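# Stack the lone carton neatly onto the carton pile

## Task

Pick up the single carton that is not part of any stack, set it on top of a stack of cartons so that it sits aligned with the cartons beneath it, and release it, leaving the gripper open and the carton resting there.

## Robot and tools

Robot: two arms, left_arm and right_arm, each ending in a two-finger gripper. They share one scene frame: the origin sits on the table surface midway between the arms, +x points away from the robot over the table, +z points up, and left_arm is on the +y side. The names are not image sides. Base positions: left_arm at (+0.010, +0.272, 0) m, quat_wxyz (+1.000, 0, 0, -0.014); right_arm at (-0.002, -0.306, 0) m, quat_wxyz (+0.998, 0, 0, -0.070). On each gripper the fingers extend along its own +z axis and close along its y axis. The reported end_effector_position is the point between the pads, roughly 1 cm short of the fingertips. Joint ranges (rad), base to hand: waist -2.880 to 2.880, shoulder 0.000 to 3.142, elbow 0.000 to 3.019, wrist pitch -1.693 to 1.571, wrist yaw -1.571 to 1.571, wrist roll -2.094 to 2.094.

Command row (used by both motion tools): always 16 plain numbers, first left_arm then right_arm, each block being x, y, z, qw, qx, qy, qz, opening. x, y, z are an absolute target for the gripper's end_effector_position in the scene frame, in metres; the quaternion is an absolute target orientation, w first, in the same frame. Opening runs from -1 (closed) to +1 (fully open, 0.094 m). Both arms must be filled even if only one moves. To keep an arm still, repeat the exact pose from the last result taken before it stopped, plus its intended opening. To keep an orientation fixed, resend the same quaternion every row rather than copying the slightly drifted one from results.

execute_actions(actions): actions is a list of actions; each action is a table of up to 15 rows, one row per control step of 1/30 s; a short table repeats its final row to fill 15 steps. An empty list just reports state and images. Each step, the commanded pose is clipped to within 70 mm and 16 degrees of the measured pose, so far targets need several actions; after an action the arm only continues to its last clipped pose. A target more than 0.6 m from the gripper's current position along any of its own axes makes that action refused for both arms; a malformed action, or a first action failing that check, rejects the whole call with no motion.

move(target, speed, blocking): target is one 16-number row of absolute poses; each gripper follows a straight line toward it, all finishing together, lasting 0.5 to 10 s (cut off at 10 s). speed is top path speed in m/s, 0.002 to 0.5, default 0.25; rotation is capped at twice that in rad/s, taking the shorter way. Openings are applied at the start. Paths ignore obstacles and the other arm. Grippers lag, can wander and may exceed speed near full reach. Faster moves and targets set deeper past a contact press harder. With blocking=false the call returns after 0.5 s while motion continues; call wait (e.g. wait(0)) or stop before issuing other motion. The result adds a move: line giving the ending (done, off_target, moving, held, fault) and limits (paced = pose clipped; held = some steps blocked, after which the arm may jump faster), plus each gripper's distance to its pose. If only one arm is named, the other finished fine.

wait(seconds): 0 to 10; arms keep their last command; a running move continues and the wait ends early when it finishes. stop(): brakes a running move; needs stopping room; fingers keep moving. zoom_image(camera, region): camera is cam_head_left, cam_head_right, cam_left_wrist or cam_right_wrist; region is [x0, y0, x1, y1] pixels, top-left origin, at most 504 by 504. read_manual(section): only "licences"; no motion. finished_scene(scene): pass the current scene number to end it for good once the carton is placed and released; the outcome must persist.

Results: a state line per arm with position and quat_wxyz (printed positions may be off, more at long reach); Hand target lines showing the pose each controller is driving toward; grip_measured on the opening scale (last Joint positions entry is opening in metres; readings may be about 1 mm off per gripper); step readings of end_effector_position, with HELD marking steps where an arm's command was held back; pose unreachable when the clearance check altered or blocked a command; FAULT lines for arm stops; MOTOR HOT from 85 °C and OVER-TEMPERATURE FAULT at 100 °C, when that arm drops its load. Moves often finish a centimetre or more off target, usually low, so compensate. Images arrive in order cam_head_left (504x504), cam_head_right (504x504), cam_left_wrist (616x616), cam_right_wrist (616x616); per-camera calibration (K, distortion, T_world_to_cam mapping scene frame to camera) is provided and may be slightly off; wrist cameras follow their hands.

Gripping: to hold, command an opening below grip_measured; about 0.03 below is firm, less is gentler. In this task each pad's force is capped at roughly 13 to 25 N, so grip the carton squarely and move it smoothly. Occasional tugs on a held part or pushes on loose objects may occur.

Avoid: letting anything fall or leave the table (that fails), dropping or slamming the carton, hard pushes into the stack, and the arms striking or pressing each other (may end the scene). Holding loads heats motors, so do not hover long carrying the carton. Quicker, smooth, low-effort motion is preferred.

Each tool is called by a JSON object that holds its "api" and its "payload", one argument or row to a line.

## Session

{"api": "execute_actions", "payload": {
  "actions": []
}}

Scene clock: 0.00 s.
left_arm: end_effector_position=(+0.5549, +0.1039, +0.3633) grip_measured=+1.000 end_effector_quat_wxyz=(+0.005, +0.760, +0.622, +0.189) | right_arm: end_effector_position=(+0.2666, -0.3054, +0.2463) grip_measured=+1.000 end_effector_quat_wxyz=(+0.002, +0.377, +0.926, -0.009)
Joint positions: left_arm=[-0.367  1.743  2.017 -1.649 -0.329  1.406  0.094] | right_arm=[ 0.153  1.038  1.04  -1.577  0.018  0.787  0.094]
Joint velocities: left_arm=[-0.005  0.005  0.002  0.012 -0.066  0.051  0.   ] | right_arm=[-0.015 -0.024 -0.007 -0.002 -0.037 -0.007  0.   ]
Motor temperatures (°C, as the motors report them): left_arm=[30 28 29 29 30 27] | right_arm=[31 28 29 28 30 27]
Hand target (left_arm): +0.558, +0.103, +0.374; +0.017, +0.757, +0.623, +0.195
Hand target (right_arm): +0.272, -0.305, +0.253; +0.009, +0.377, +0.926, -0.006

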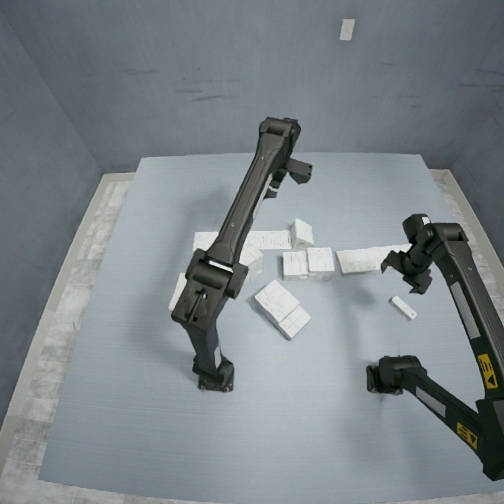

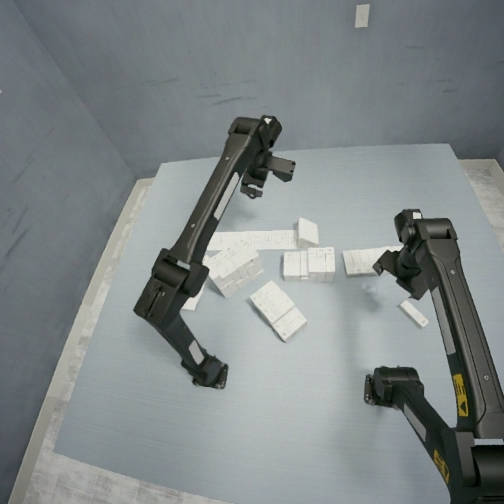

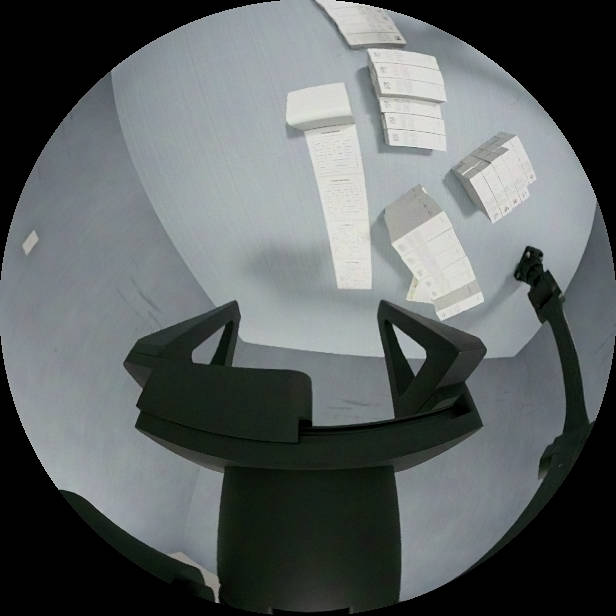

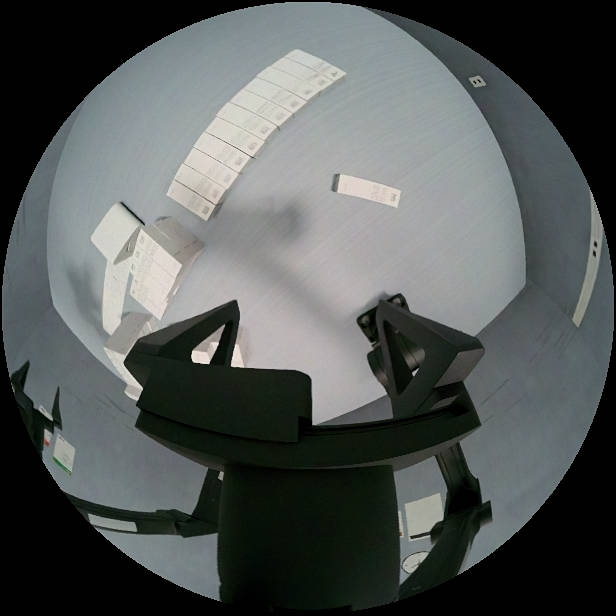

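{"api": "zoom_image", "payload": {
  "camera": "cam_head_left",
  "region": [150, 200, 450, 360]
}}

{"api": "zoom_image", "payload": {
  "camera": "cam_head_right",
  "region": [150, 200, 450, 360]
}}

{"api": "zoom_image", "payload": {
  "camera": "cam_left_wrist",
  "region": [250, 0, 600, 340]
}}

{"api": "zoom_image", "payload": {
  "camera": "cam_right_wrist",
  "region": [60, 30, 460, 400]
}}

Region (150, 200, 450, 360) of cam_head_left's 504x504 image, scaled by 1.680, with more detail than that image has; it fills the top 269 rows of this view, and the rest is white.

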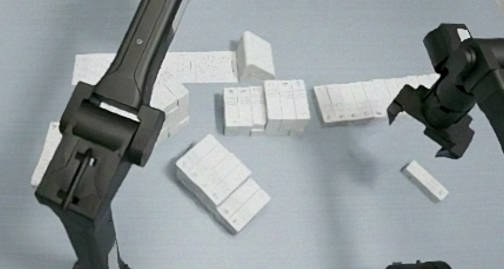

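Region (150, 200, 450, 360) of cam_head_right's 504x504 image, scaled by 1.680, with more detail than that image has; it fills the top 269 rows of this view, and the rest is white.

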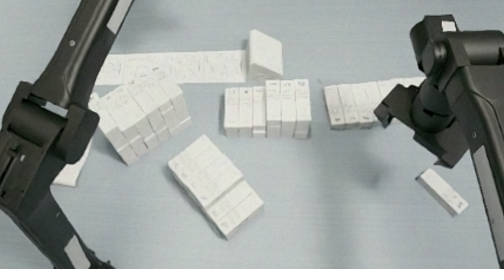

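Region (250, 0, 600, 340) of cam_left_wrist's 616x616 image, scaled by 1.440, with more detail than that image has; it fills the top 490 rows of this view, and the rest is white.

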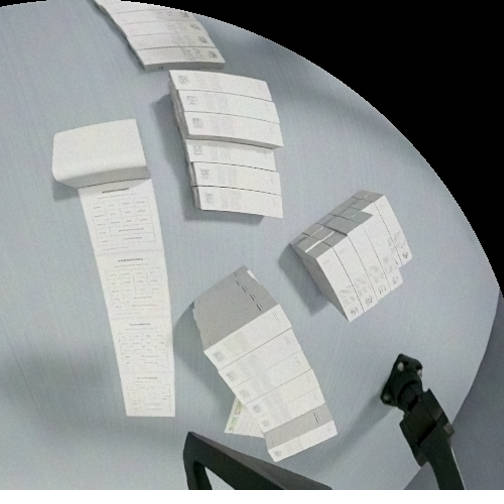

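Region (60, 30, 460, 400) of cam_right_wrist's 616x616 image, scaled by 1.260, with more detail than that image has; it fills the top 466 rows of this view, and the rest is white.

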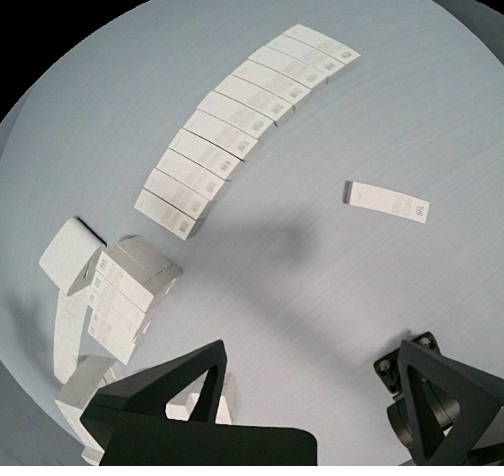

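{"api": "move", "payload": {
  "target": [0.40,0.30,0.36,0.005,0.76,0.622,0.189,1,0.283,-0.463,0.14,0,-0.39,0.92,0,1],
  "speed": 0.3
}}

Scene clock: 38.23 s.
left_arm: end_effector_position=(+0.4003, +0.2963, +0.3592) grip_measured=+1.000 end_effector_quat_wxyz=(+0.001, +0.758, +0.626, +0.185) | right_arm: end_effector_position=(+0.2854, -0.4627, +0.1509) grip_measured=+1.000 end_effector_quat_wxyz=(+0.008, -0.388, +0.922, -0.010)
Joint positions: left_arm=[-0.014  1.201  1.418 -1.504 -0.244  1.754  0.094] | right_arm=[-0.359  1.222  0.922 -1.244 -0.    -1.295  0.094]
Joint velocities: left_arm=[-0.005 -0.005 -0.012  0.002  0.051 -0.081  0.   ] | right_arm=[-0.005 -0.005 -0.002 -0.012 -0.037 -0.037  0.   ]
Motor temperatures (°C, as the motors report them): left_arm=[30 30 32 29 30 27] | right_arm=[31 28 34 28 30 27]
Hand target (left_arm): +0.399, +0.299, +0.357; +0.003, +0.760, +0.623, +0.186
Hand target (right_arm): +0.284, -0.464, +0.140; +0.002, -0.390, +0.921, -0.001
Off the commanded pose (left_arm): 0.004 m, 1 deg.
Off the commanded pose (right_arm): 0.011 m, 2 deg.
move: off_target (right_arm)
camera_calibration (this result's frames):
cam_left_wrist: T_world_to_cam=[[-0.947144, 0.221851, -0.231732, 0.400218], [-0.0419878, 0.6304, 0.775134, -0.439417], [0.318048, 0.743894, -0.587765, -0.00908917], [0, 0, 0, 1]] pos_world=[0.363505, 0.194981, 0.428008]
cam_right_wrist: T_world_to_cam=[[0.716102, -0.697645, 0.0221208, -0.525758], [-0.576642, -0.573445, 0.581932, -0.186767], [-0.393297, -0.429479, -0.812936, 0.158504], [0, 0, 0, 1]] pos_world=[0.331138, -0.405819, 0.24917]

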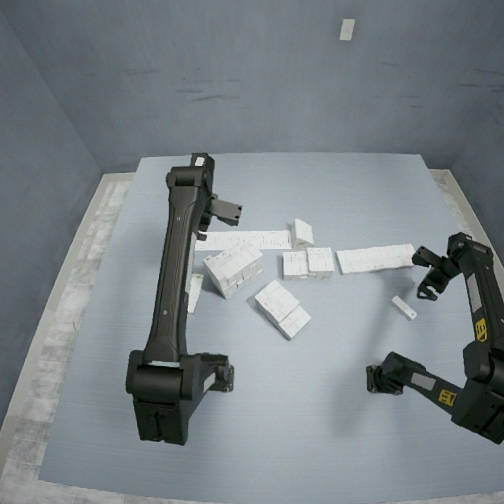

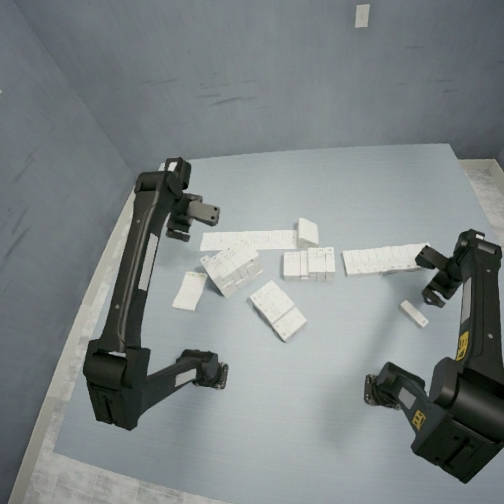

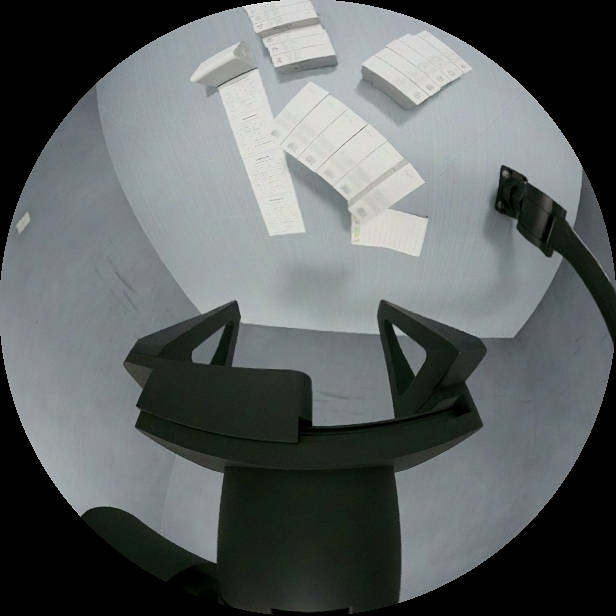

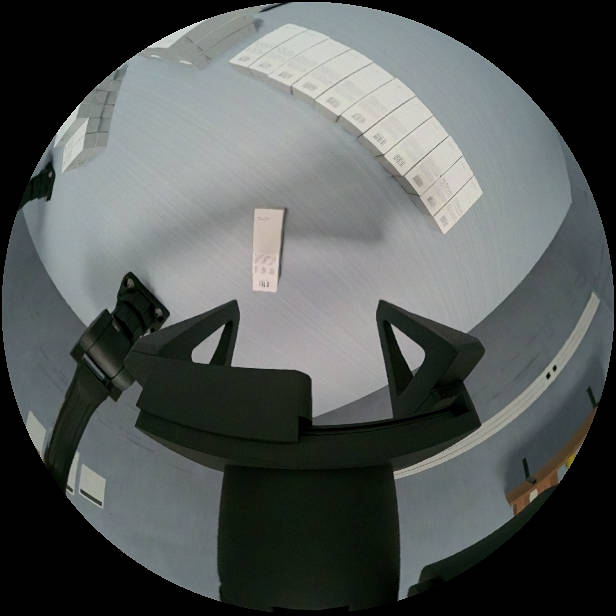

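{"api": "move", "payload": {
  "target": [0.40,0.30,0.36,0.005,0.76,0.622,0.189,1,0.247,-0.436,0.07,0,-0.35,0.937,0,1],
  "speed": 0.15
}}

Scene clock: 61.80 s.
left_arm: end_effector_position=(+0.4003, +0.2963, +0.3592) grip_measured=+1.000 end_effector_quat_wxyz=(+0.001, +0.759, +0.624, +0.185) | right_arm: end_effector_position=(+0.2463, -0.4380, +0.0696) grip_measured=+1.000 end_effector_quat_wxyz=(-0.005, -0.351, +0.936, +0.005)
Joint positions: left_arm=[-0.014  1.201  1.418 -1.504 -0.244  1.759  0.094] | right_arm=[-0.349  1.222  0.688 -1.052 -0.    -1.204  0.094]
Joint velocities: left_arm=[-0.005 -0.005  0.007 -0.002  0.007 -0.022  0.   ] | right_arm=[-0.005 -0.005  0.007  0.002 -0.007  0.007  0.   ]
Motor temperatures (°C, as the motors report them): left_arm=[30 29 32 29 30 27] | right_arm=[31 28 33 28 30 27]
Hand target (left_arm): +0.400, +0.300, +0.360; +0.005, +0.760, +0.622, +0.189
Hand target (right_arm): +0.248, -0.436, +0.070; -0.000, -0.350, +0.937, +0.000
Off the commanded pose (left_arm): 0.004 m, 1 deg.
Off the commanded pose (right_arm): 0.002 m, 1 deg.
move: done
camera_calibration (this result's frames):
cam_left_wrist: T_world_to_cam=[[-0.946352, 0.226564, -0.230406, 0.39804], [-0.0381132, 0.629789, 0.77583, -0.440985], [0.320882, 0.74299, -0.587367, -0.0100611], [0, 0, 0, 1]] pos_world=[0.363107, 0.195022, 0.427931]
cam_right_wrist: T_world_to_cam=[[0.65777, -0.753033, -0.0167701, -0.485917], [-0.600452, -0.537673, 0.591916, -0.126993], [-0.454749, -0.379275, -0.805825, 0.124267], [0, 0, 0, 1]] pos_world=[0.299878, -0.387061, 0.167158]

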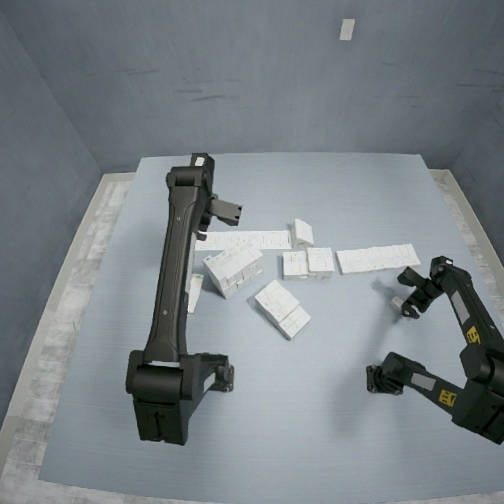

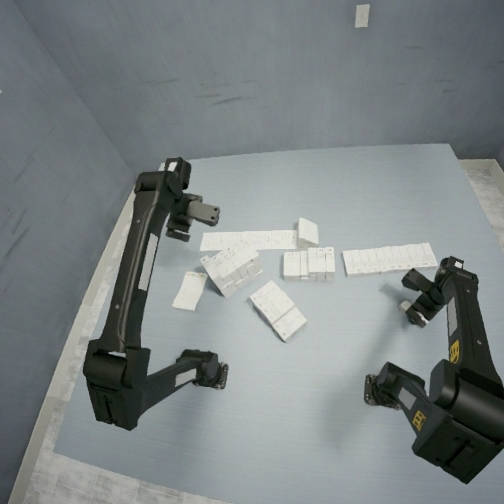

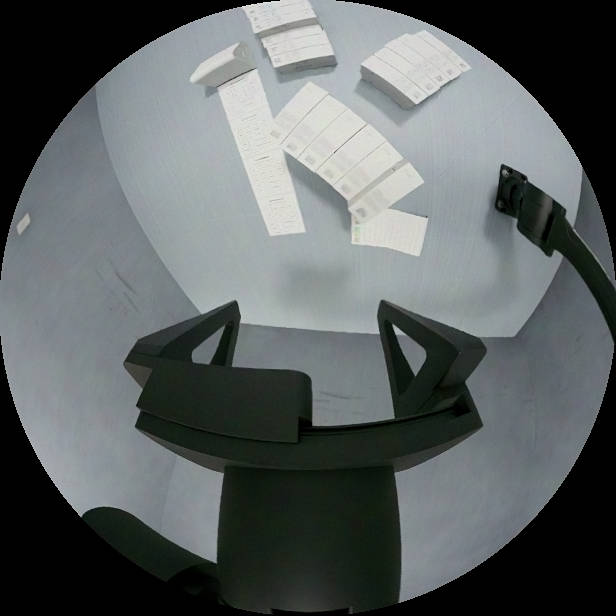

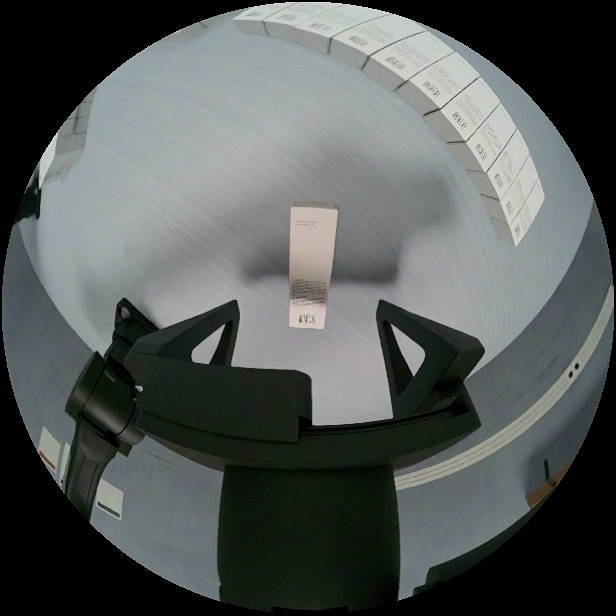

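{"api": "move", "payload": {
  "target": [0.40,0.30,0.36,0.005,0.76,0.622,0.189,1,0.243,-0.439,0.016,0,-0.342,0.94,0,0.3],
  "speed": 0.08
}}

{"api": "move", "payload": {
  "target": [0.40,0.30,0.36,0.005,0.76,0.622,0.189,1,0.243,-0.439,0.016,0,-0.342,0.94,0,-0.6]
}}

Scene clock: 73.37 s.
left_arm: end_effector_position=(+0.4003, +0.2962, +0.3592) grip_measured=+1.000 end_effector_quat_wxyz=(+0.001, +0.759, +0.624, +0.185) | right_arm: end_effector_position=(+0.2477, -0.4388, +0.0236) grip_measured=+0.302 end_effector_quat_wxyz=(+0.006, -0.350, +0.937, -0.006)
Joint positions: left_arm=[-0.014  1.201  1.418 -1.504 -0.244  1.759  0.094] | right_arm=[-0.349  1.298  0.605 -0.86  -0.    -1.202  0.061]
Joint velocities: left_arm=[-0.005 -0.005 -0.017 -0.012 -0.037  0.022  0.   ] | right_arm=[ 0.005 -0.015 -0.007 -0.007 -0.066  0.022 -0.001]
Motor temperatures (°C, as the motors report them): left_arm=[30 29 32 29 30 27] | right_arm=[31 28 33 28 30 27]
Hand target (left_arm): +0.400, +0.300, +0.360; +0.005, +0.760, +0.622, +0.189
Hand target (right_arm): +0.243, -0.439, +0.016; -0.000, -0.342, +0.940, +0.000
Off the commanded pose (left_arm): 0.004 m, 1 deg.
Off the commanded pose (right_arm): 0.009 m, 1 deg.
move: done
camera_calibration (this result's frames):
cam_left_wrist: T_world_to_cam=[[-0.946271, 0.226942, -0.230367, 0.397895], [-0.037742, 0.630007, 0.775672, -0.441089], [0.321165, 0.74269, -0.587592, -0.00996673], [0, 0, 0, 1]] pos_world=[0.363069, 0.194993, 0.427946]
cam_right_wrist: T_world_to_cam=[[0.656104, -0.754568, 0.0124344, -0.489208], [-0.617906, -0.527669, 0.582887, -0.0903856], [-0.433267, -0.390118, -0.812458, 0.0776727], [0, 0, 0, 1]] pos_world=[0.298774, -0.386533, 0.121873]

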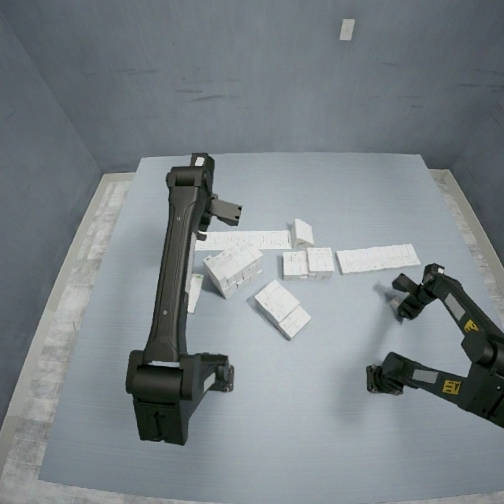

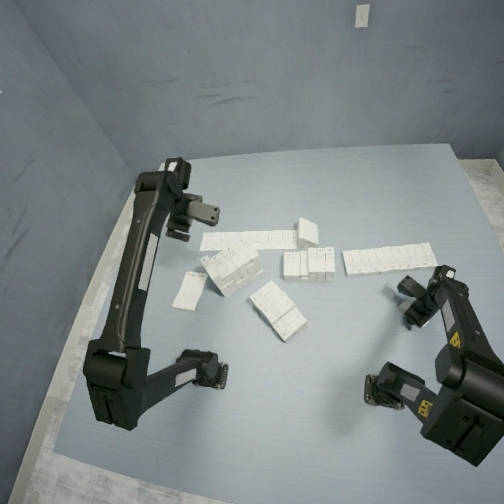

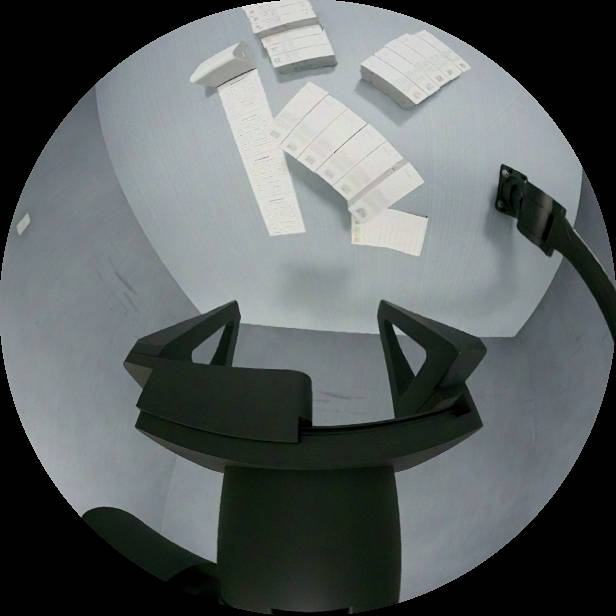

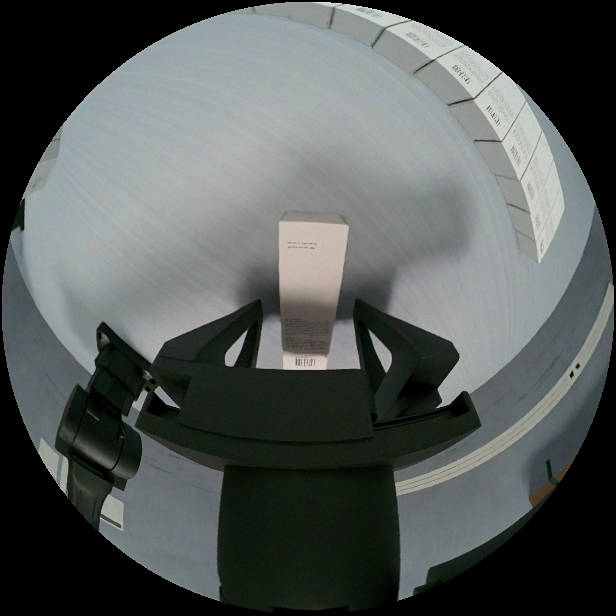

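Scene clock: 74.07 s.
left_arm: end_effector_position=(+0.4003, +0.2962, +0.3592) grip_measured=+1.000 end_effector_quat_wxyz=(+0.001, +0.759, +0.624, +0.185) | right_arm: end_effector_position=(+0.2477, -0.4388, +0.0236) grip_measured=-0.354 end_effector_quat_wxyz=(+0.006, -0.350, +0.937, -0.006)
Joint positions: left_arm=[-0.014  1.201  1.418 -1.504 -0.244  1.759  0.094] | right_arm=[-0.349  1.298  0.605 -0.86  -0.    -1.202  0.03 ]
Joint velocities: left_arm=[-0.024 -0.015  0.017  0.012 -0.007  0.022  0.   ] | right_arm=[-0.005 -0.005 -0.017 -0.002  0.037 -0.037  0.   ]
Motor temperatures (°C, as the motors report them): left_arm=[30 29 32 29 30 27] | right_arm=[31 28 32 28 30 27]
Hand target (left_arm): +0.400, +0.300, +0.360; +0.005, +0.760, +0.622, +0.189
Hand target (right_arm): +0.243, -0.439, +0.016; -0.000, -0.342, +0.940, -0.000
Off the commanded pose (left_arm): 0.004 m, 1 deg.
Off the commanded pose (right_arm): 0.009 m, 1 deg.
move: done
camera_calibration (this result's frames):
cam_left_wrist: T_world_to_cam=[[-0.946271, 0.226942, -0.230367, 0.397895], [-0.037742, 0.630007, 0.775672, -0.441089], [0.321165, 0.74269, -0.587592, -0.00996673], [0, 0, 0, 1]] pos_world=[0.363069, 0.194993, 0.427946]
cam_right_wrist: T_world_to_cam=[[0.656104, -0.754568, 0.0124344, -0.489208], [-0.617906, -0.527669, 0.582887, -0.0903856], [-0.433267, -0.390118, -0.812458, 0.0776727], [0, 0, 0, 1]] pos_world=[0.298774, -0.386533, 0.121873]

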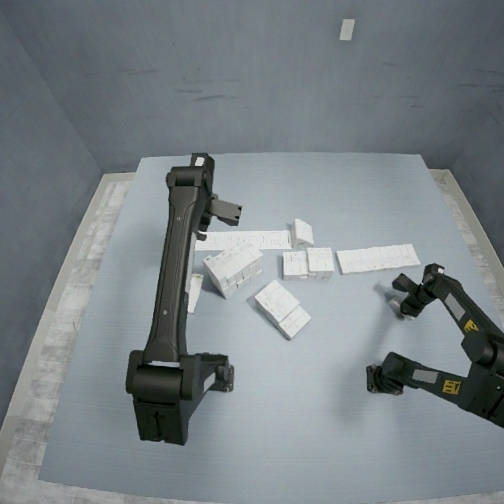

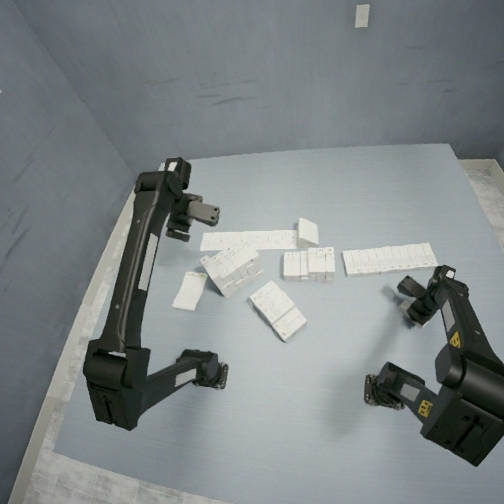

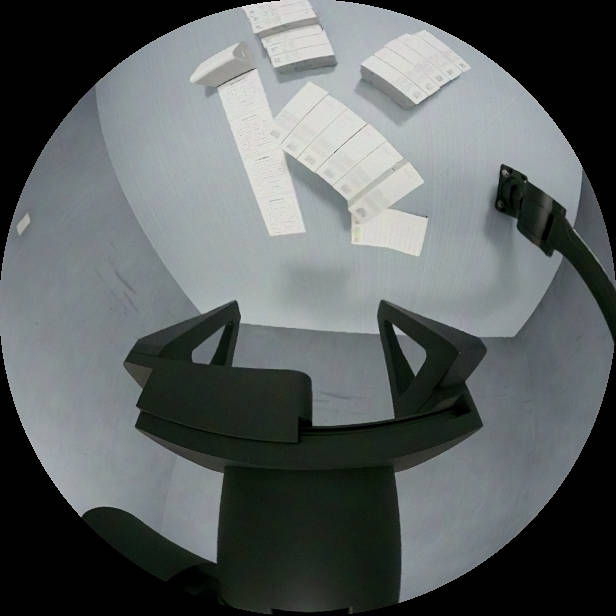

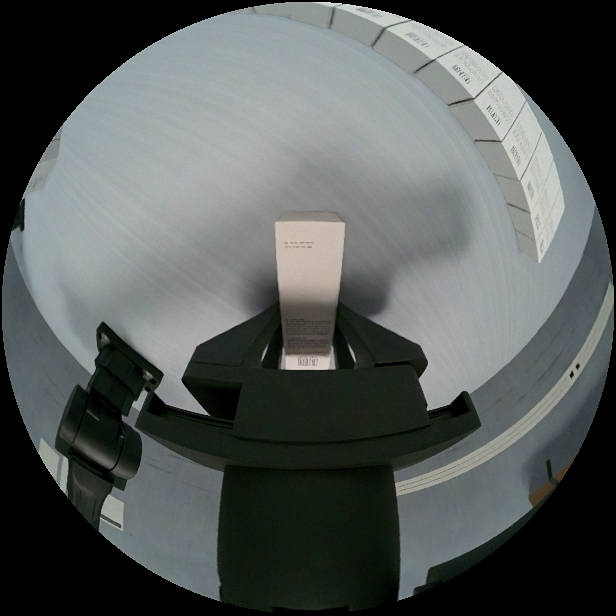

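{"api": "zoom_image", "payload": {
  "camera": "cam_right_wrist",
  "region": [230, 190, 400, 380]
}}

{"api": "zoom_image", "payload": {
  "camera": "cam_head_right",
  "region": [270, 210, 450, 340]
}}

Region (230, 190, 400, 380) of cam_right_wrist's 616x616 image, scaled by 2.653, with more detail than that image has; it fills the left 451 columns of this view, and the rest is white.

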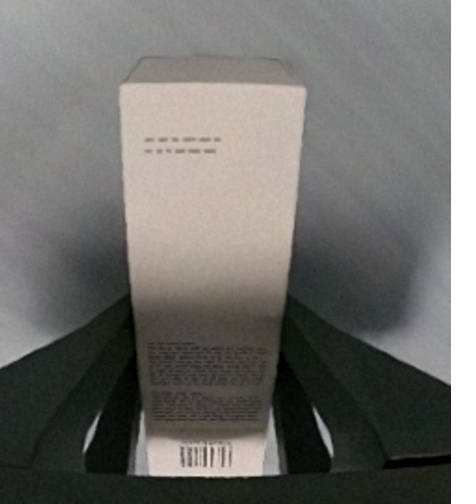

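Region (270, 210, 450, 340) of cam_head_right's 504x504 image, scaled by 2.800, with more detail than that image has.

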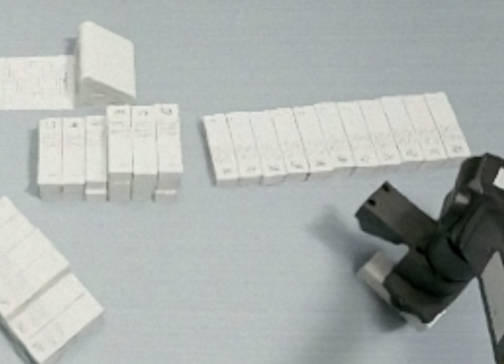

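{"api": "move", "payload": {
  "target": [0.40,0.30,0.36,0.005,0.76,0.622,0.189,1,0.26,-0.42,0.17,0,-0.342,0.94,0,-0.6],
  "speed": 0.15
}}

{"api": "move", "payload": {
  "target": [0.40,0.30,0.36,0.005,0.76,0.622,0.189,1,0.44,-0.15,0.19,0,0,1,0,-0.6],
  "speed": 0.2
}}

Scene clock: 89.40 s.
left_arm: end_effector_position=(+0.4003, +0.2962, +0.3592) grip_measured=+1.000 end_effector_quat_wxyz=(+0.001, +0.759, +0.624, +0.185) | right_arm: end_effector_position=(+0.2467, -0.4165, +0.1524) grip_measured=-0.354 end_effector_quat_wxyz=(-0.015, -0.343, +0.939, +0.015)
Joint positions: left_arm=[-0.014  1.201  1.418 -1.504 -0.244  1.759  0.094] | right_arm=[-0.278  1.112  0.841 -1.343 -0.    -1.116  0.03 ]
Joint velocities: left_arm=[-0.005 -0.005 -0.002 -0.007 -0.051  0.11   0.   ] | right_arm=[-0.005  0.005 -0.032 -0.027 -0.022  0.066 -0.   ]
Motor temperatures (°C, as the motors report them): left_arm=[30 29 32 29 30 27] | right_arm=[31 28 33 28 30 27]
Hand target (left_arm): +0.400, +0.300, +0.360; +0.005, +0.760, +0.622, +0.189
Hand target (right_arm): +0.258, -0.419, +0.171; -0.000, -0.342, +0.940, +0.000
Off the commanded pose (left_arm): 0.004 m, 1 deg.
Off the commanded pose (right_arm): 0.022 m, 2 deg.
move: off_target (right_arm)
camera_calibration (this result's frames):
cam_left_wrist: T_world_to_cam=[[-0.946271, 0.226942, -0.230367, 0.397895], [-0.037742, 0.630007, 0.775672, -0.441089], [0.321165, 0.74269, -0.587592, -0.00996673], [0, 0, 0, 1]] pos_world=[0.363069, 0.194993, 0.427946]
cam_right_wrist: T_world_to_cam=[[0.643996, -0.763894, -0.04165, -0.465906], [-0.59384, -0.533472, 0.602297, -0.165655], [-0.48231, -0.363144, -0.797185, 0.211553], [0, 0, 0, 1]] pos_world=[0.303703, -0.367451, 0.249015]

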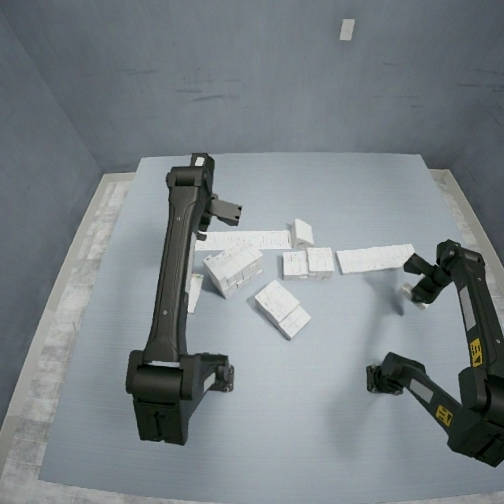

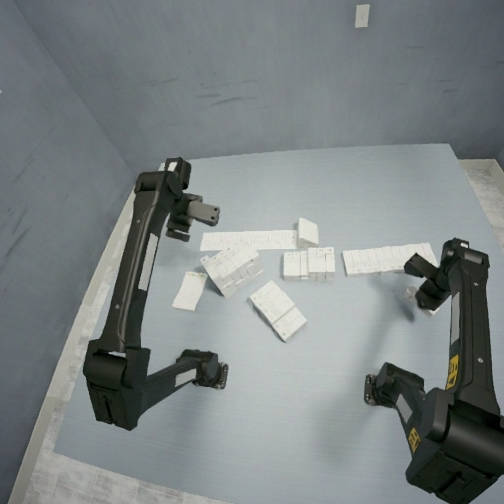

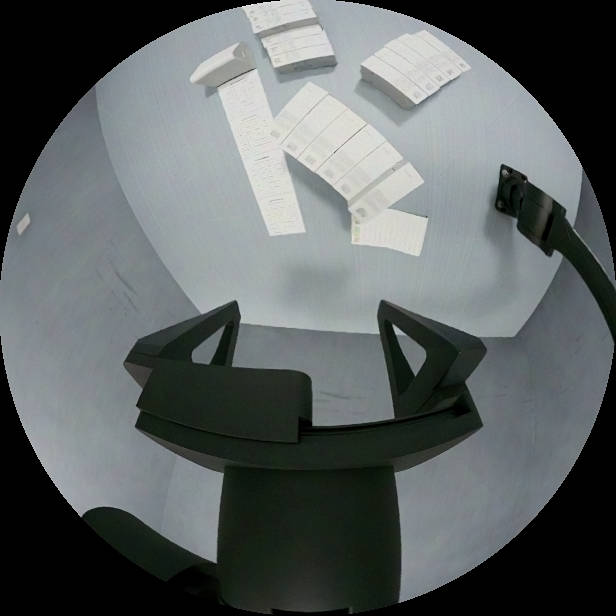

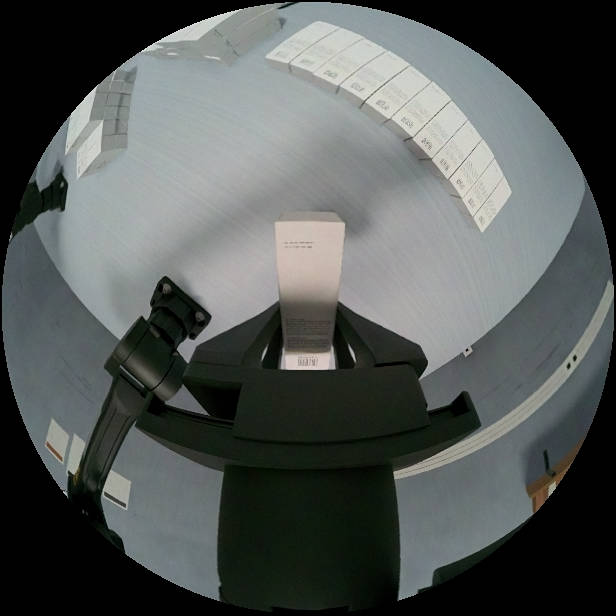

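Scene clock: 91.73 s.
left_arm: end_effector_position=(+0.4003, +0.2962, +0.3592) grip_measured=+1.000 end_effector_quat_wxyz=(+0.001, +0.759, +0.624, +0.185) | right_arm: end_effector_position=(+0.4257, -0.1553, +0.1828) grip_measured=-0.355 end_effector_quat_wxyz=(-0.010, -0.006, +1.000, -0.001)
Joint positions: left_arm=[-0.014  1.201  1.418 -1.504 -0.244  1.759  0.094] | right_arm=[ 0.477  1.559  1.344 -1.375 -0.004  0.326  0.03 ]
Joint velocities: left_arm=[-0.024 -0.015 -0.032  0.012 -0.022 -0.007  0.   ] | right_arm=[-0.005 -0.015 -0.002  0.002 -0.007  0.081  0.001]
Motor temperatures (°C, as the motors report them): left_arm=[30 29 32 29 30 27] | right_arm=[31 28 33 28 30 27]
Hand target (left_arm): +0.400, +0.300, +0.360; +0.005, +0.760, +0.622, +0.189
Hand target (right_arm): +0.440, -0.151, +0.190; -0.003, -0.000, +1.000, -0.000
Off the commanded pose (left_arm): 0.004 m, 1 deg.
Off the commanded pose (right_arm): 0.017 m, 1 deg.
move: off_target (right_arm)
camera_calibration (this result's frames):
cam_left_wrist: T_world_to_cam=[[-0.946271, 0.226942, -0.230367, 0.397895], [-0.037742, 0.630007, 0.775672, -0.441089], [0.321165, 0.74269, -0.587592, -0.00996673], [0, 0, 0, 1]] pos_world=[0.363069, 0.194993, 0.427946]
cam_right_wrist: T_world_to_cam=[[0.0129781, -0.999915, -0.00117058, -0.155875], [-0.797354, -0.0110554, 0.60341, 0.229283], [-0.603372, -0.00689776, -0.79743, 0.523875], [0, 0, 0, 1]] pos_world=[0.500934, -0.149713, 0.279219]

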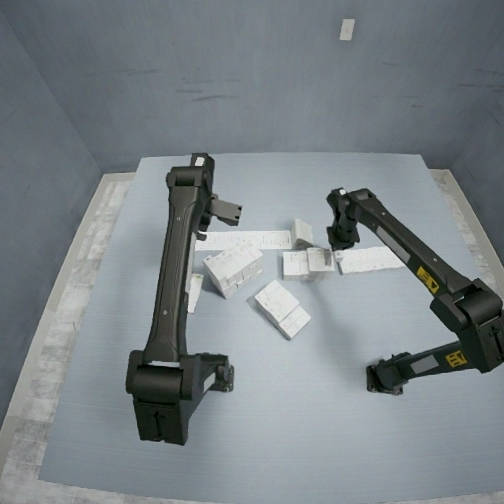

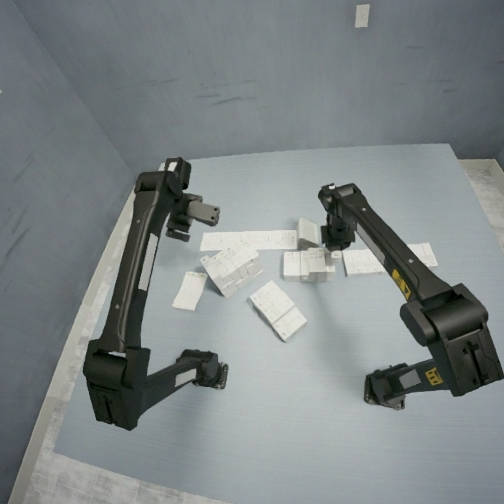

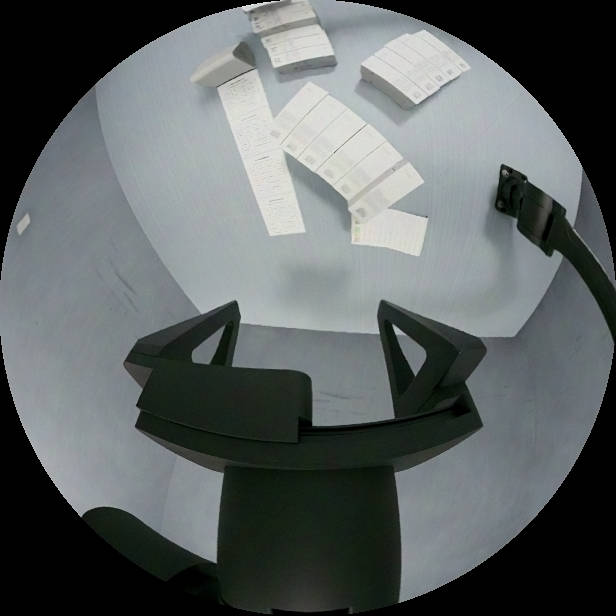

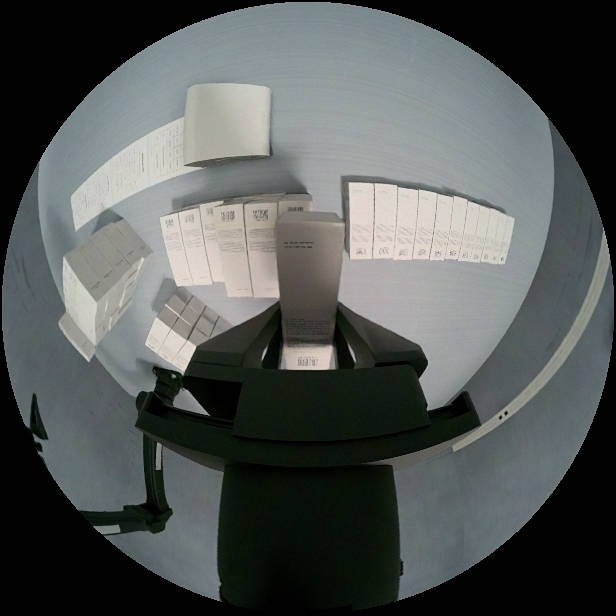

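{"api": "zoom_image", "payload": {
  "camera": "cam_right_wrist",
  "region": [140, 160, 380, 320]
}}

Region (140, 160, 380, 320) of cam_right_wrist's 616x616 image, scaled by 2.100, with more detail than that image has.

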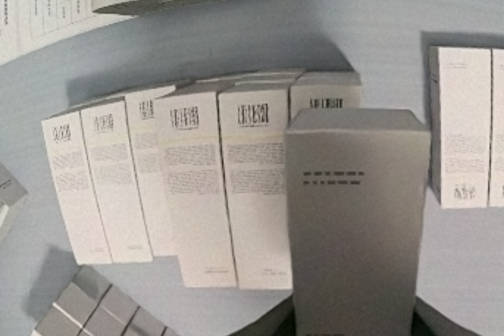

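{"api": "move", "payload": {
  "target": [0.40,0.30,0.36,0.005,0.76,0.622,0.189,1,0.432,-0.105,0.15,0,0,1,0,-0.6],
  "speed": 0.1
}}

Scene clock: 120.73 s.
left_arm: end_effector_position=(+0.4003, +0.2962, +0.3592) grip_measured=+1.000 end_effector_quat_wxyz=(+0.001, +0.759, +0.624, +0.185) | right_arm: end_effector_position=(+0.4297, -0.1074, +0.1618) grip_measured=-0.355 end_effector_quat_wxyz=(+0.006, -0.004, +1.000, +0.004)
Joint positions: left_arm=[-0.014  1.201  1.418 -1.504 -0.244  1.759  0.094] | right_arm=[ 0.57   1.606  1.344 -1.295 -0.002  0.423  0.03 ]
Joint velocities: left_arm=[ 0.005  0.005 -0.007  0.002 -0.022 -0.037  0.   ] | right_arm=[ 0.015 -0.015 -0.002 -0.002 -0.022 -0.037 -0.001]
Motor temperatures (°C, as the motors report them): left_arm=[30 29 32 29 30 27] | right_arm=[31 29 37 28 30 27]
Hand target (left_arm): +0.400, +0.300, +0.360; +0.005, +0.760, +0.622, +0.189
Hand target (right_arm): +0.432, -0.105, +0.150; -0.000, -0.000, +1.000, -0.000
Off the commanded pose (left_arm): 0.004 m, 1 deg.
Off the commanded pose (right_arm): 0.012 m, 1 deg.
move: off_target (right_arm)
camera_calibration (this result's frames):
cam_left_wrist: T_world_to_cam=[[-0.946271, 0.226942, -0.230367, 0.397895], [-0.037742, 0.630007, 0.775672, -0.441089], [0.321165, 0.74269, -0.587592, -0.00996673], [0, 0, 0, 1]] pos_world=[0.363069, 0.194993, 0.427946]
cam_right_wrist: T_world_to_cam=[[0.00934825, -0.999892, -0.011341, -0.104814], [-0.81559, -0.0141861, 0.578456, 0.257197], [-0.578554, 0.00384205, -0.815635, 0.50329], [0, 0, 0, 1]] pos_world=[0.501928, -0.103088, 0.260535]

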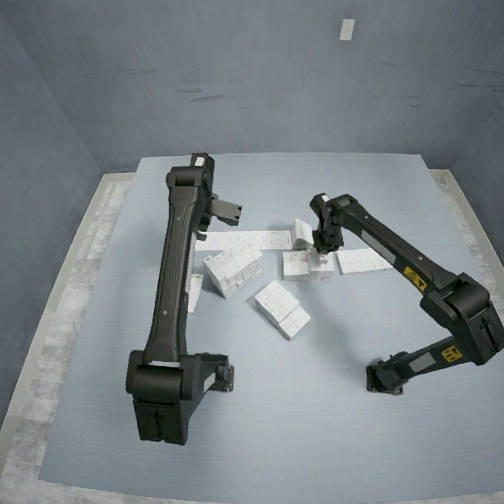

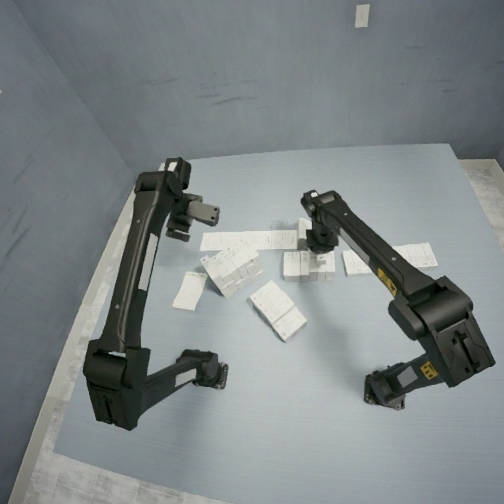

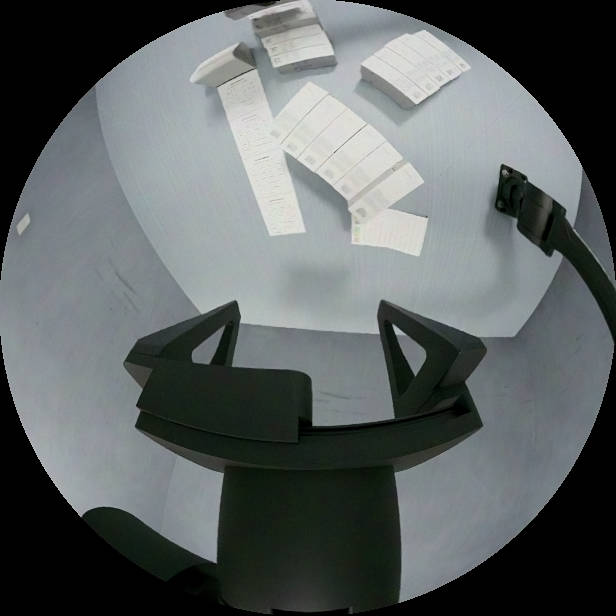

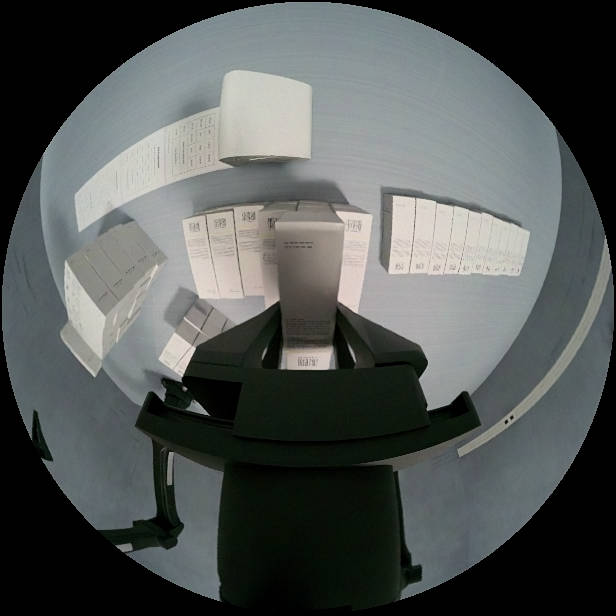

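{"api": "zoom_image", "payload": {
  "camera": "cam_right_wrist",
  "region": [220, 180, 420, 320]
}}

Region (220, 180, 420, 320) of cam_right_wrist's 616x616 image, scaled by 2.520, with more detail than that image has; it fills the top 353 rows of this view, and the rest is white.

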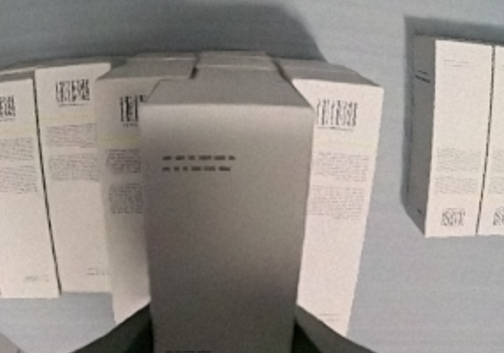

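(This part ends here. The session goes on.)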